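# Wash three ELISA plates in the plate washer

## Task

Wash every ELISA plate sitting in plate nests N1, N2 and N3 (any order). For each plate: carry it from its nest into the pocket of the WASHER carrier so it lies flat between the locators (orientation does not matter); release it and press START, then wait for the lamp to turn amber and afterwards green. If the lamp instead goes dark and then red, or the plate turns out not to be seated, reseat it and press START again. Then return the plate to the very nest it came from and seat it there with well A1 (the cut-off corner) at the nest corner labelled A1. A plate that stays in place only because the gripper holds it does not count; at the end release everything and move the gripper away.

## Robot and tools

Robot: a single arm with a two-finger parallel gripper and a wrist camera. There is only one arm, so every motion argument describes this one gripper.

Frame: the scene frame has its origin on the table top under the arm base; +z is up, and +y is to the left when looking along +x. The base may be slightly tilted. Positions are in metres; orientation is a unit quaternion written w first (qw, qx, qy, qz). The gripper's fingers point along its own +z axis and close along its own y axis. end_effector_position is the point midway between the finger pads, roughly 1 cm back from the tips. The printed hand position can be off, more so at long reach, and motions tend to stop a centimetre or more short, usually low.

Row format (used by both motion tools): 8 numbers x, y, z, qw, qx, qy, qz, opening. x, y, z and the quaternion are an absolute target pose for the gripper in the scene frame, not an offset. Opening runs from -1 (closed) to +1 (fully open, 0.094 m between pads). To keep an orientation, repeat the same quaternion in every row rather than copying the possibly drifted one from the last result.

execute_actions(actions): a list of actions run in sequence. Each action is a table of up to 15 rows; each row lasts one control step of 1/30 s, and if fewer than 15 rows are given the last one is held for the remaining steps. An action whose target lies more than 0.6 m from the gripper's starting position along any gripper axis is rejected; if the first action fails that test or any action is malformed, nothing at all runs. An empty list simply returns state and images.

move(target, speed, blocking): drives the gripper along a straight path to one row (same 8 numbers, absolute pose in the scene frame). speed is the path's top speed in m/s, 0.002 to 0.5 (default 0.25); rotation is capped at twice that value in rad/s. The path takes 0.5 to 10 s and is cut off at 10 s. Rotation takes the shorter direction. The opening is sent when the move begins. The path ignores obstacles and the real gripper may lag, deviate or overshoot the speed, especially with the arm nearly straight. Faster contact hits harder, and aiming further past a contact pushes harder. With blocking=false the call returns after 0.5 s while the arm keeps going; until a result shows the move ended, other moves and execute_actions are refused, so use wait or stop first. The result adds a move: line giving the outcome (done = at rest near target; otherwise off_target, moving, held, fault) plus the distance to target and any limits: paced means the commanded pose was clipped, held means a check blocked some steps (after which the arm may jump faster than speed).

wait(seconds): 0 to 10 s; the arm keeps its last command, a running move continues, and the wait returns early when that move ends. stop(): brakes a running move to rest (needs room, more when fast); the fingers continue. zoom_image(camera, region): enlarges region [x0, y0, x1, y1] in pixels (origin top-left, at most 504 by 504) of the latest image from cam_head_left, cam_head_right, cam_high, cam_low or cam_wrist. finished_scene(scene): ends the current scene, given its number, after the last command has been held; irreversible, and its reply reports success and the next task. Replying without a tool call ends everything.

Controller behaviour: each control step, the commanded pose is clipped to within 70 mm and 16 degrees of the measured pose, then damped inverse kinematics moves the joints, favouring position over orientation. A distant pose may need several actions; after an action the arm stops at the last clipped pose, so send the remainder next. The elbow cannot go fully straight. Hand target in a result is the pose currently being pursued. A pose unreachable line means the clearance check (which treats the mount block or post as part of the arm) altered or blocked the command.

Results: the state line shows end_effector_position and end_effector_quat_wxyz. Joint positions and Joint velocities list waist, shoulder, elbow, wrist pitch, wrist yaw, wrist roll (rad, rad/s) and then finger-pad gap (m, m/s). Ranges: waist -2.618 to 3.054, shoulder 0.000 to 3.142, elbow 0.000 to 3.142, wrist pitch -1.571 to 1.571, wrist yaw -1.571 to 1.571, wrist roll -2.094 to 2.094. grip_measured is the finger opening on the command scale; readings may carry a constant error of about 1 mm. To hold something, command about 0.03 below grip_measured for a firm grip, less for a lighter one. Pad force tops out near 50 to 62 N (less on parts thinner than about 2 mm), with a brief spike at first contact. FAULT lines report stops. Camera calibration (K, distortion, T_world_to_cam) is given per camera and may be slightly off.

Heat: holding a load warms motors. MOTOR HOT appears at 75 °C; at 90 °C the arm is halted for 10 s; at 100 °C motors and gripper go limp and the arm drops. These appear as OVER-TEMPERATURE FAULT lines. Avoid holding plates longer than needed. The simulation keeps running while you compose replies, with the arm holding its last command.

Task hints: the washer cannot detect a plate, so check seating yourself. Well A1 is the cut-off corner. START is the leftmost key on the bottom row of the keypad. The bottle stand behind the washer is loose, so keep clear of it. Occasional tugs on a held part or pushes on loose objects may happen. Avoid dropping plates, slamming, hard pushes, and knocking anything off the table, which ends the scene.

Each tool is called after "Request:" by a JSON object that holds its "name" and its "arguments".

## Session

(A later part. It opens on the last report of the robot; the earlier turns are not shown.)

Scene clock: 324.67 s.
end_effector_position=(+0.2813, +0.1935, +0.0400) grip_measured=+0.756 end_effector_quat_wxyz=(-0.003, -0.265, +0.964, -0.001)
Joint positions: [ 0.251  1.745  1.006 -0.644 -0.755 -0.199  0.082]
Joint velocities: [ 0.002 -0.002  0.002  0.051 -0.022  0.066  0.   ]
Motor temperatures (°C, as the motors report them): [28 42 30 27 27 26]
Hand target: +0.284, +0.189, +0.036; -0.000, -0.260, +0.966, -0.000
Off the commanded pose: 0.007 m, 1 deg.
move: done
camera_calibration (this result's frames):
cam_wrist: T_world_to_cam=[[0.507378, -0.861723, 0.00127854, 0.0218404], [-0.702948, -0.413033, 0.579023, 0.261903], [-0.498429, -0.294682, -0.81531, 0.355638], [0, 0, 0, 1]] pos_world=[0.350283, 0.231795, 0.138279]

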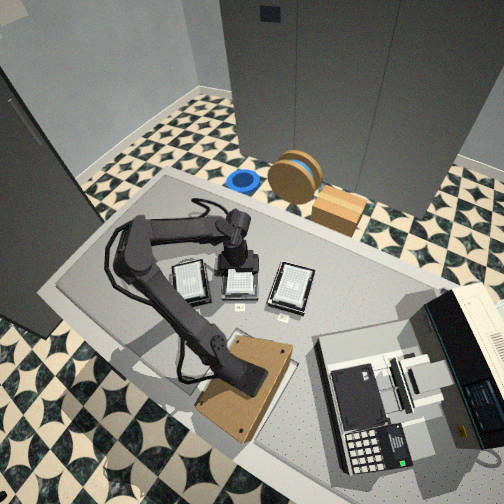

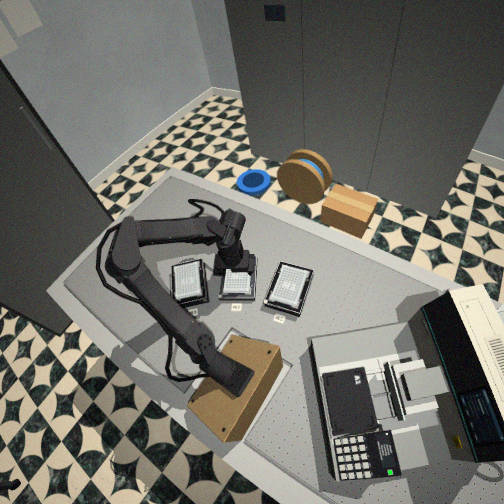

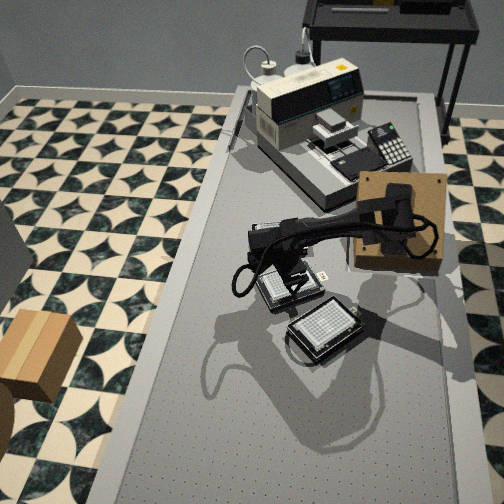

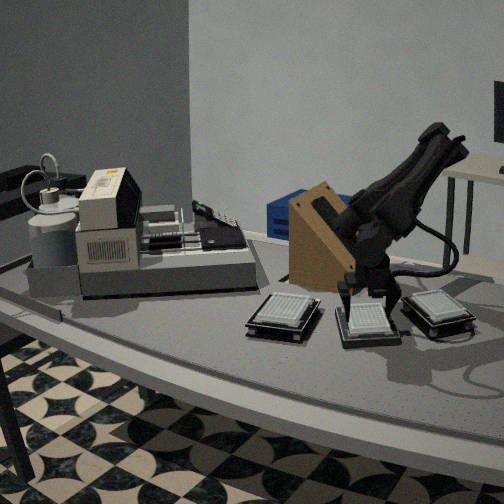

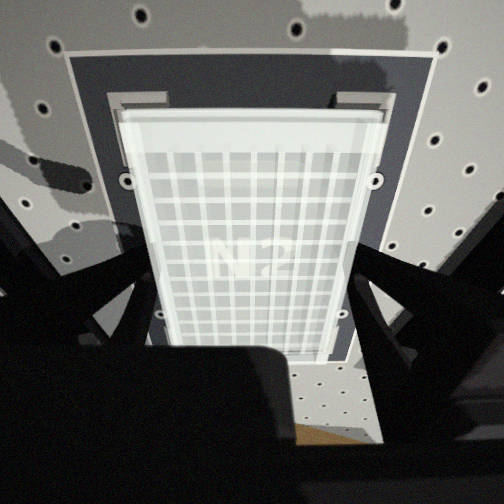

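Request:
{"name": "execute_actions", "arguments": {"actions": [[[0.284,0.189,0.036,0,-0.26,0.966,0,1]],[[0.284,0.189,0.036,0,-0.26,0.966,0,1]]]}}

Request:
{"name": "move", "arguments": {"target": [0.283,0.195,0.13,0,-0.26,0.966,0,1], "speed": 0.06}}

Request:
{"name": "move", "arguments": {"target": [0.335,0.02,0.13,0,-0.087,0.996,0,1], "speed": 0.15}}

Request:
{"name": "move", "arguments": {"target": [0.335,0.02,0.085,0,-0.087,0.996,0,1], "speed": 0.04}}

Scene clock: 330.60 s.
end_effector_position=(+0.2830, +0.1941, +0.0400) grip_measured=+1.000 end_effector_quat_wxyz=(-0.000, -0.265, +0.964, -0.001)
Joint positions: [ 0.251  1.745  1.006 -0.635 -0.755 -0.194  0.094]
Joint velocities: [-0.007  0.012  0.007 -0.037  0.037  0.066  0.   ]
Motor temperatures (°C, as the motors report them): [28 41 30 27 27 26]
Hand target: +0.284, +0.189, +0.036; -0.000, -0.260, +0.966, +0.000
Off the commanded pose: 0.007 m, 1 deg.
camera_calibration (this result's frames):
cam_wrist: T_world_to_cam=[[0.508507, -0.861055, 0.00217328, 0.0210718], [-0.705946, -0.415458, 0.573615, 0.264921], [-0.493012, -0.293222, -0.819122, 0.355016], [0, 0, 0, 1]] pos_world=[0.351332, 0.232306, 0.138793]

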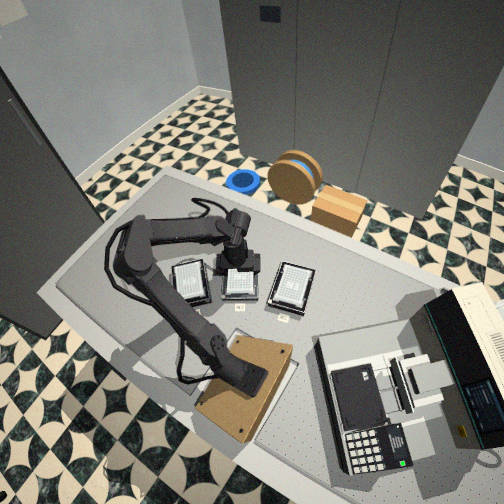

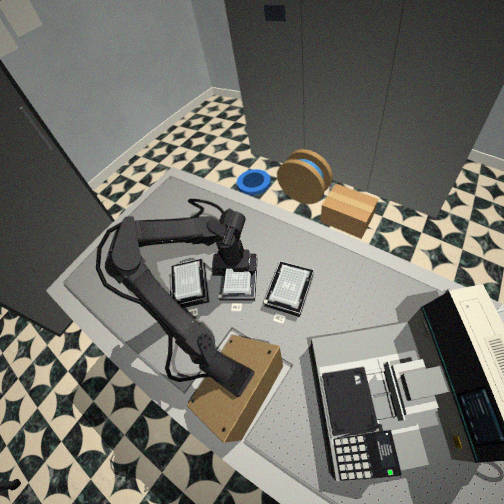

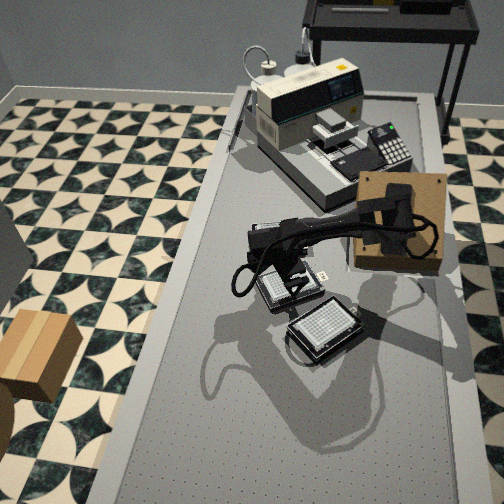

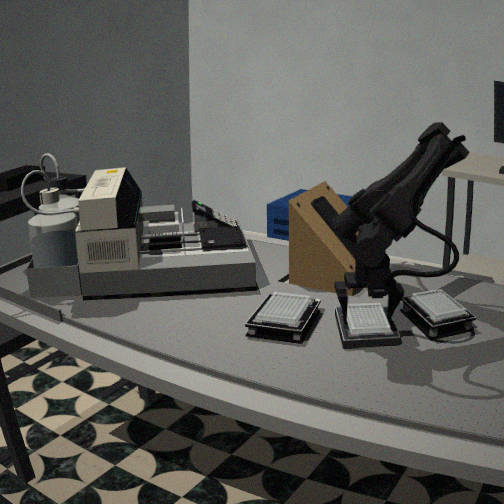

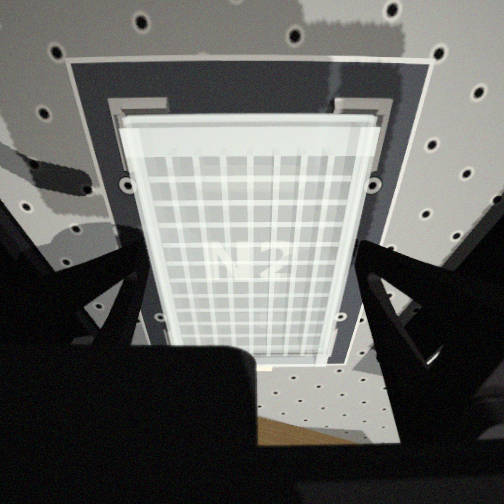

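Scene clock: 332.63 s.
end_effector_position=(+0.2785, +0.1894, +0.1149) grip_measured=+1.000 end_effector_quat_wxyz=(-0.022, -0.252, +0.967, +0.001)
Joint positions: [ 0.067  1.715  1.194 -1.09  -0.771 -0.463  0.094]
Joint velocities: [-0.007 -0.022 -0.002 -0.007  0.007 -0.037  0.   ]
Motor temperatures (°C, as the motors report them): [29 41 30 27 27 26]
Hand target: +0.285, +0.196, +0.130; +0.000, -0.260, +0.966, +0.003
Off the commanded pose: 0.017 m, 3 deg.
move: off_target
camera_calibration (this result's frames):
cam_wrist: T_world_to_cam=[[0.484683, -0.874609, -0.0119054, 0.0299283], [-0.691665, -0.391561, 0.606861, 0.204471], [-0.535427, -0.285901, -0.794719, 0.42038], [0, 0, 0, 1]] pos_world=[0.352003, 0.226425, 0.210355]

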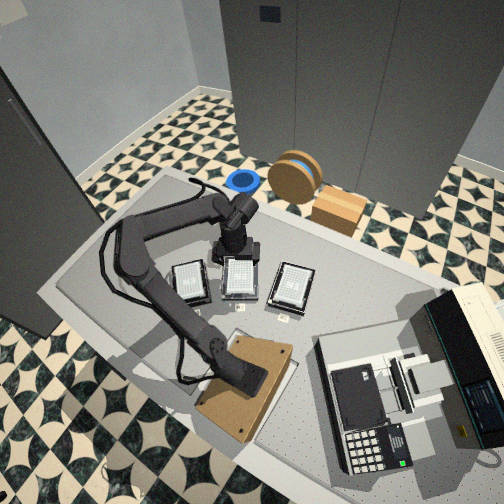

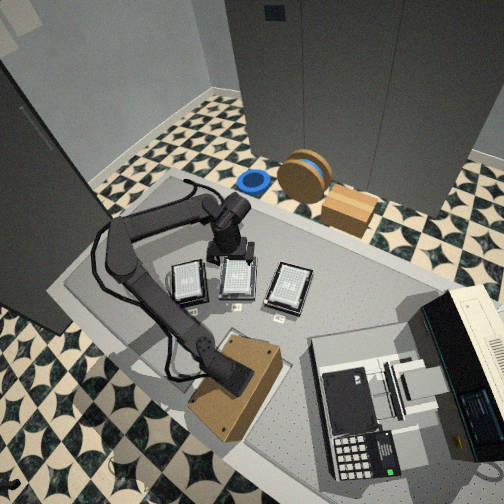

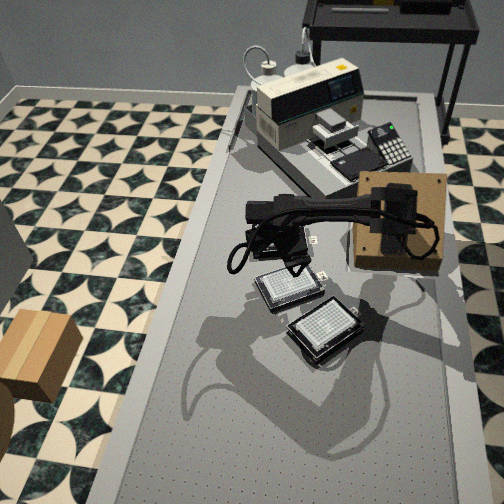

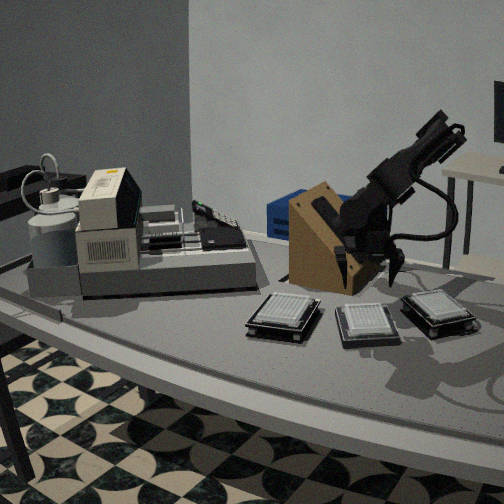

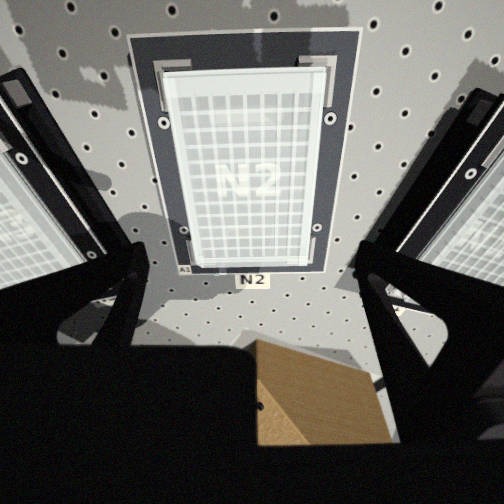

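Scene clock: 334.20 s.
end_effector_position=(+0.3243, +0.0271, +0.1195) grip_measured=+1.000 end_effector_quat_wxyz=(-0.017, -0.081, +0.997, +0.011)
Joint positions: [-0.296  2.182  1.327 -1.09  -0.724 -0.6    0.094]
Joint velocities: [-0.002  0.017  0.022  0.007  0.051  0.022  0.   ]
Motor temperatures (°C, as the motors report them): [29 41 30 27 27 26]
Hand target: +0.334, +0.023, +0.129; +0.000, -0.087, +0.996, +0.006
Off the commanded pose: 0.017 m, 2 deg.
move: off_target
camera_calibration (this result's frames):
cam_wrist: T_world_to_cam=[[0.156405, -0.987404, -0.0239125, -0.0232528], [-0.788045, -0.139348, 0.59964, 0.195126], [-0.595419, -0.0749423, -0.799913, 0.416498], [0, 0, 0, 1]] pos_world=[0.405395, 0.0354438, 0.215601]

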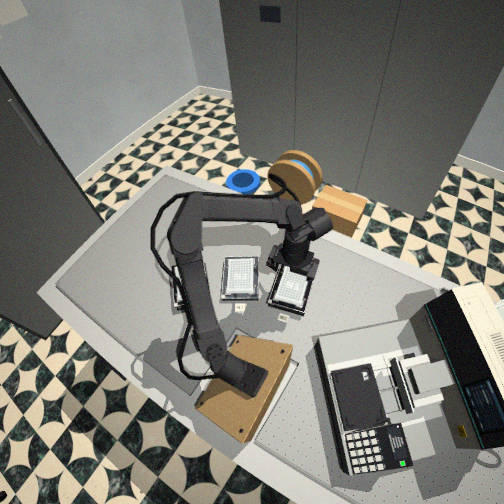

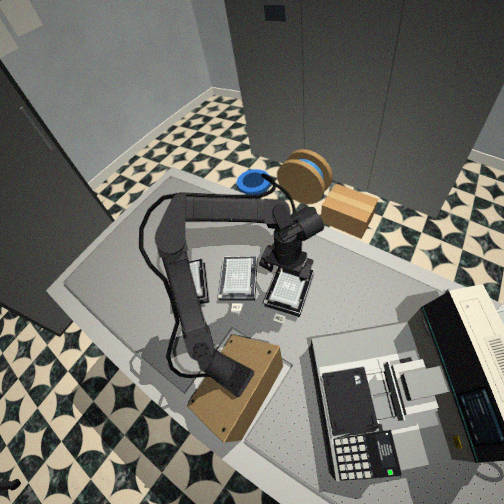

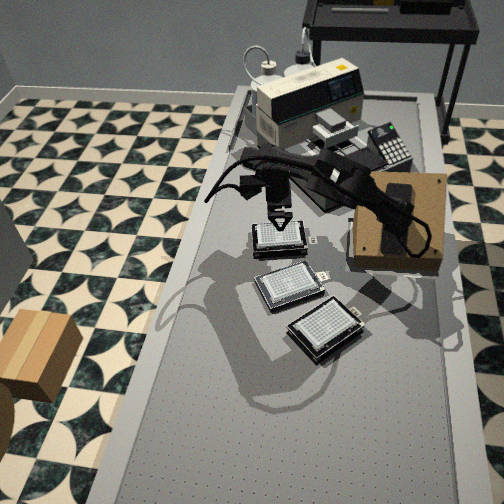

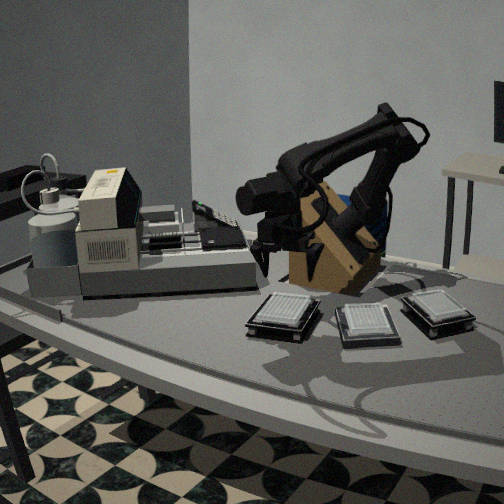

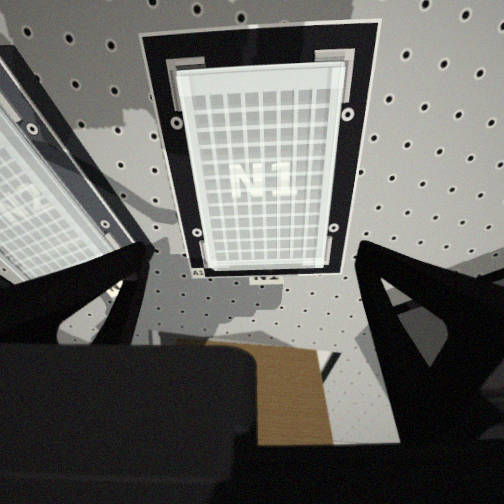

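Scene clock: 335.60 s.
end_effector_position=(+0.3322, +0.0225, +0.0859) grip_measured=+1.000 end_effector_quat_wxyz=(-0.009, -0.090, +0.996, -0.005)
Joint positions: [-0.227  2.203  1.258 -0.901 -0.725 -0.505  0.094]
Joint velocities: [ 0.002  0.007 -0.012 -0.037  0.051  0.037  0.   ]
Motor temperatures (°C, as the motors report them): [29 40 30 27 27 26]
Hand target: +0.334, +0.020, +0.085; -0.000, -0.087, +0.996, -0.001
Off the commanded pose: 0.004 m, 1 deg.
move: done
camera_calibration (this result's frames):
cam_wrist: T_world_to_cam=[[0.176249, -0.984299, 0.0095259, -0.0393472], [-0.797309, -0.137078, 0.587799, 0.224954], [-0.577265, -0.111194, -0.808951, 0.389564], [0, 0, 0, 1]] pos_world=[0.411174, 0.035424, 0.183285]

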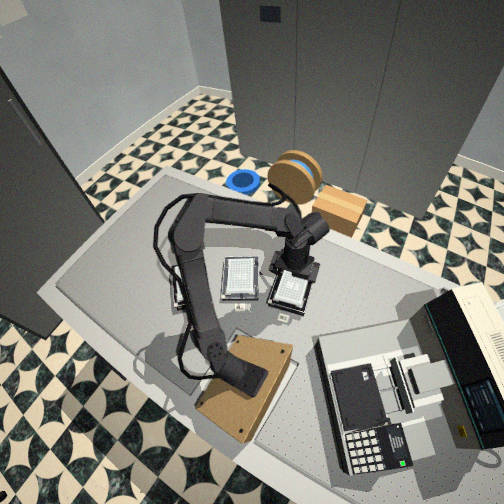

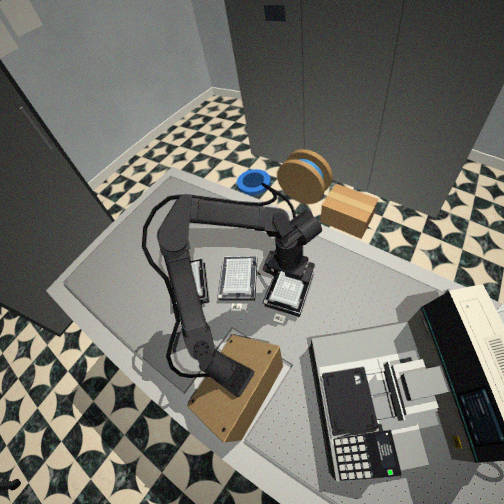

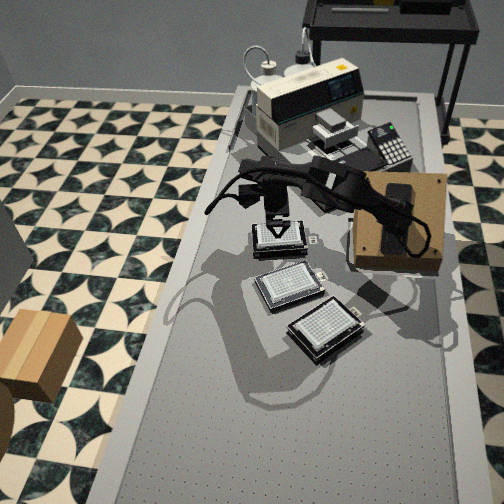

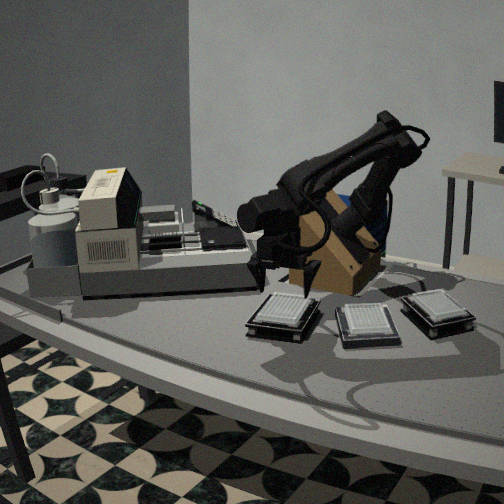

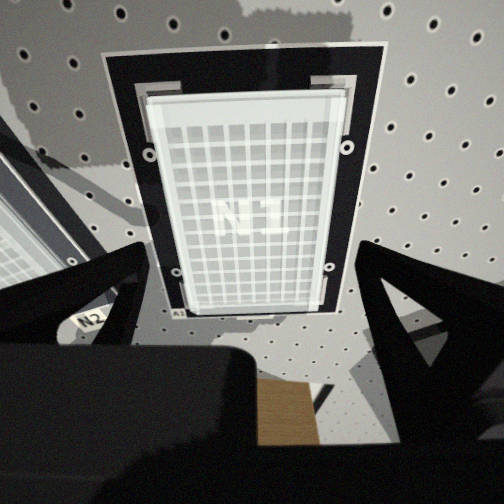

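Request:
{"name": "move", "arguments": {"target": [0.339,0.021,0.052,0,-0.107,0.994,0,1], "speed": 0.025}}

Scene clock: 340.27 s.
end_effector_position=(+0.3370, +0.0236, +0.0537) grip_measured=+1.000 end_effector_quat_wxyz=(-0.008, -0.111, +0.994, -0.005)
Joint positions: [-0.159  2.242  1.217 -0.758 -0.741 -0.455  0.094]
Joint velocities: [ 0.022 -0.012 -0.007  0.022 -0.022  0.037  0.   ]
Motor temperatures (°C, as the motors report them): [29 40 30 27 27 26]
Hand target: +0.338, +0.021, +0.052; -0.000, -0.107, +0.994, -0.001
Off the commanded pose: 0.004 m, 1 deg.
move: done
camera_calibration (this result's frames):
cam_wrist: T_world_to_cam=[[0.21619, -0.976296, 0.0104139, -0.0525233], [-0.792228, -0.169176, 0.586305, 0.246941], [-0.570646, -0.135003, -0.810023, 0.364827], [0, 0, 0, 1]] pos_world=[0.415176, 0.0397511, 0.151283]

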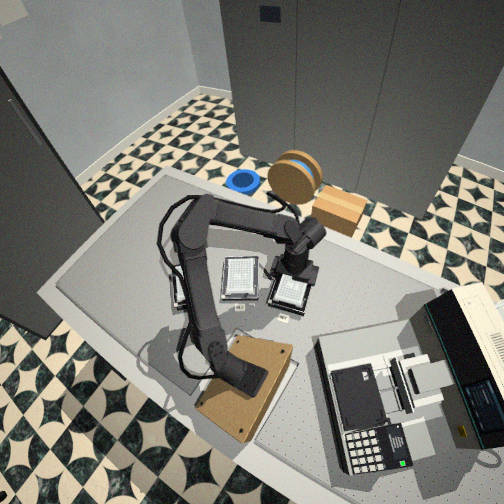

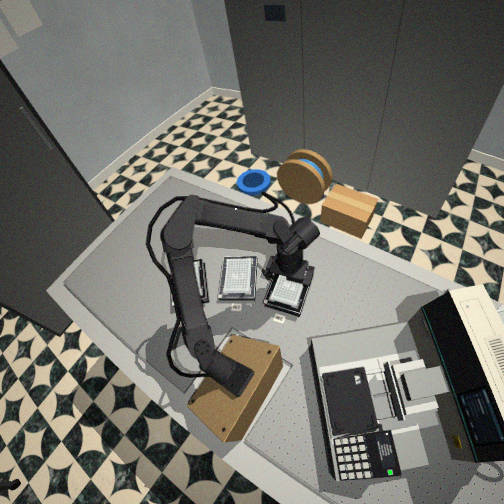

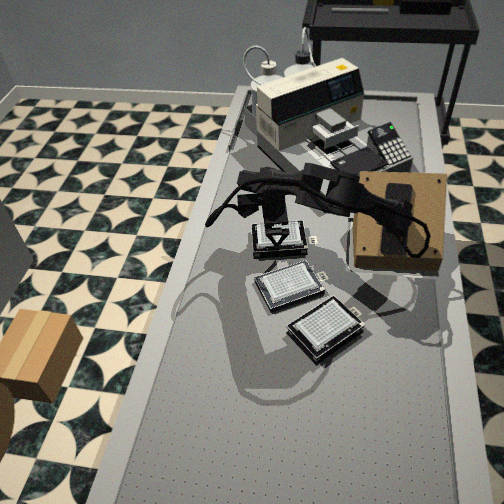

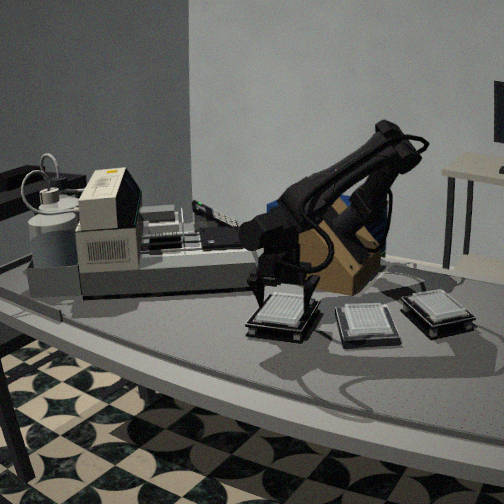

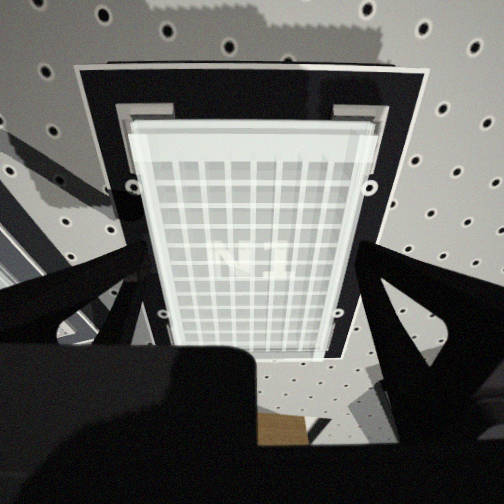

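Request:
{"name": "move", "arguments": {"target": [0.336,0.0195,0.045,0,-0.104,0.9946,0,1], "speed": 0.012}}

Scene clock: 343.37 s.
end_effector_position=(+0.3360, +0.0232, +0.0486) grip_measured=+1.000 end_effector_quat_wxyz=(-0.005, -0.109, +0.994, -0.005)
Joint positions: [-0.151  2.242  1.196 -0.722 -0.745 -0.436  0.094]
Joint velocities: [ 0.002 -0.007  0.002  0.022 -0.022  0.022  0.   ]
Motor temperatures (°C, as the motors report them): [29 40 30 27 27 26]
Hand target: +0.336, +0.020, +0.045; -0.000, -0.104, +0.995, +0.000
Off the commanded pose: 0.005 m, 1 deg.
move: done
camera_calibration (this result's frames):
cam_wrist: T_world_to_cam=[[0.213923, -0.976789, 0.0109703, -0.0518155], [-0.796133, -0.167829, 0.581383, 0.250654], [-0.566047, -0.133105, -0.813556, 0.358587], [0, 0, 0, 1]] pos_world=[0.413615, 0.0391837, 0.146573]

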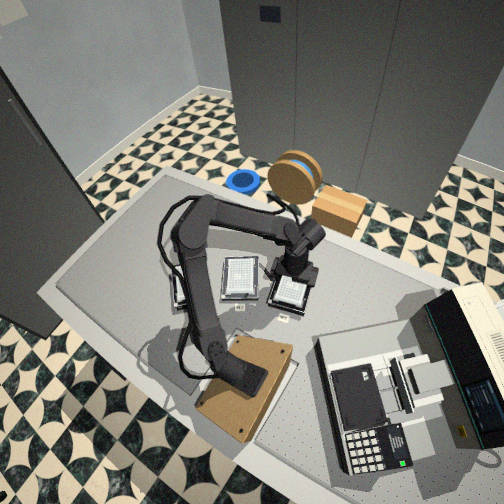

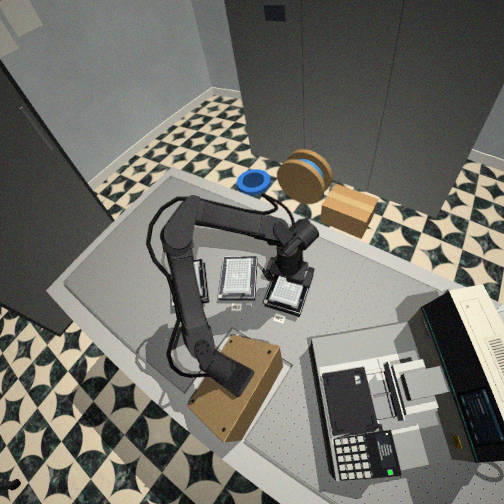

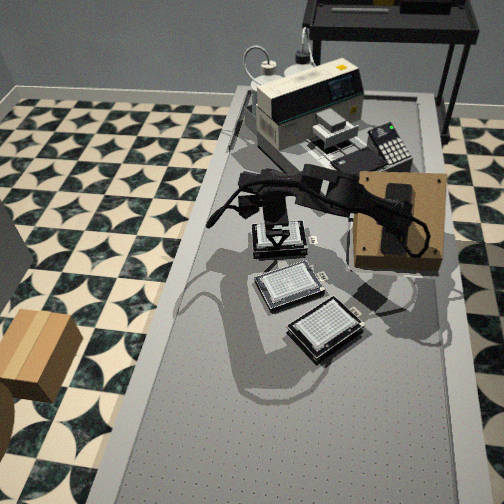

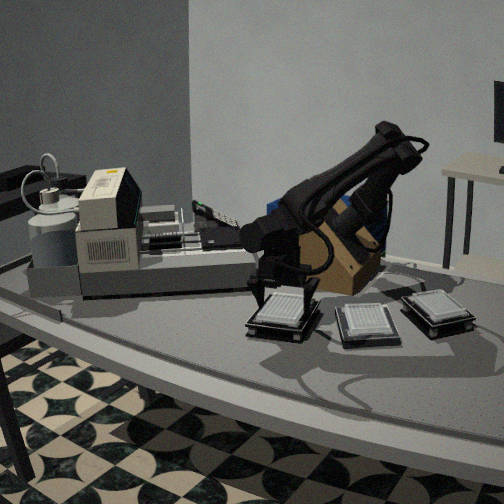

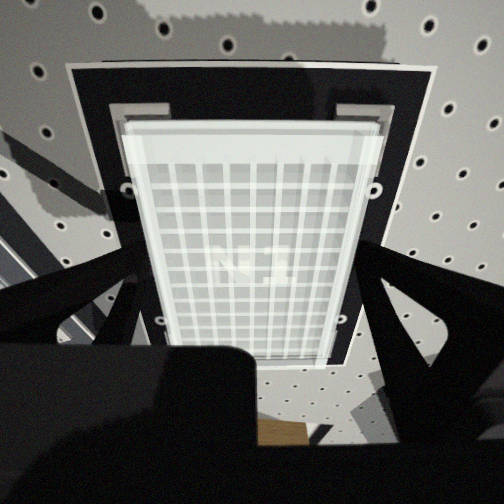

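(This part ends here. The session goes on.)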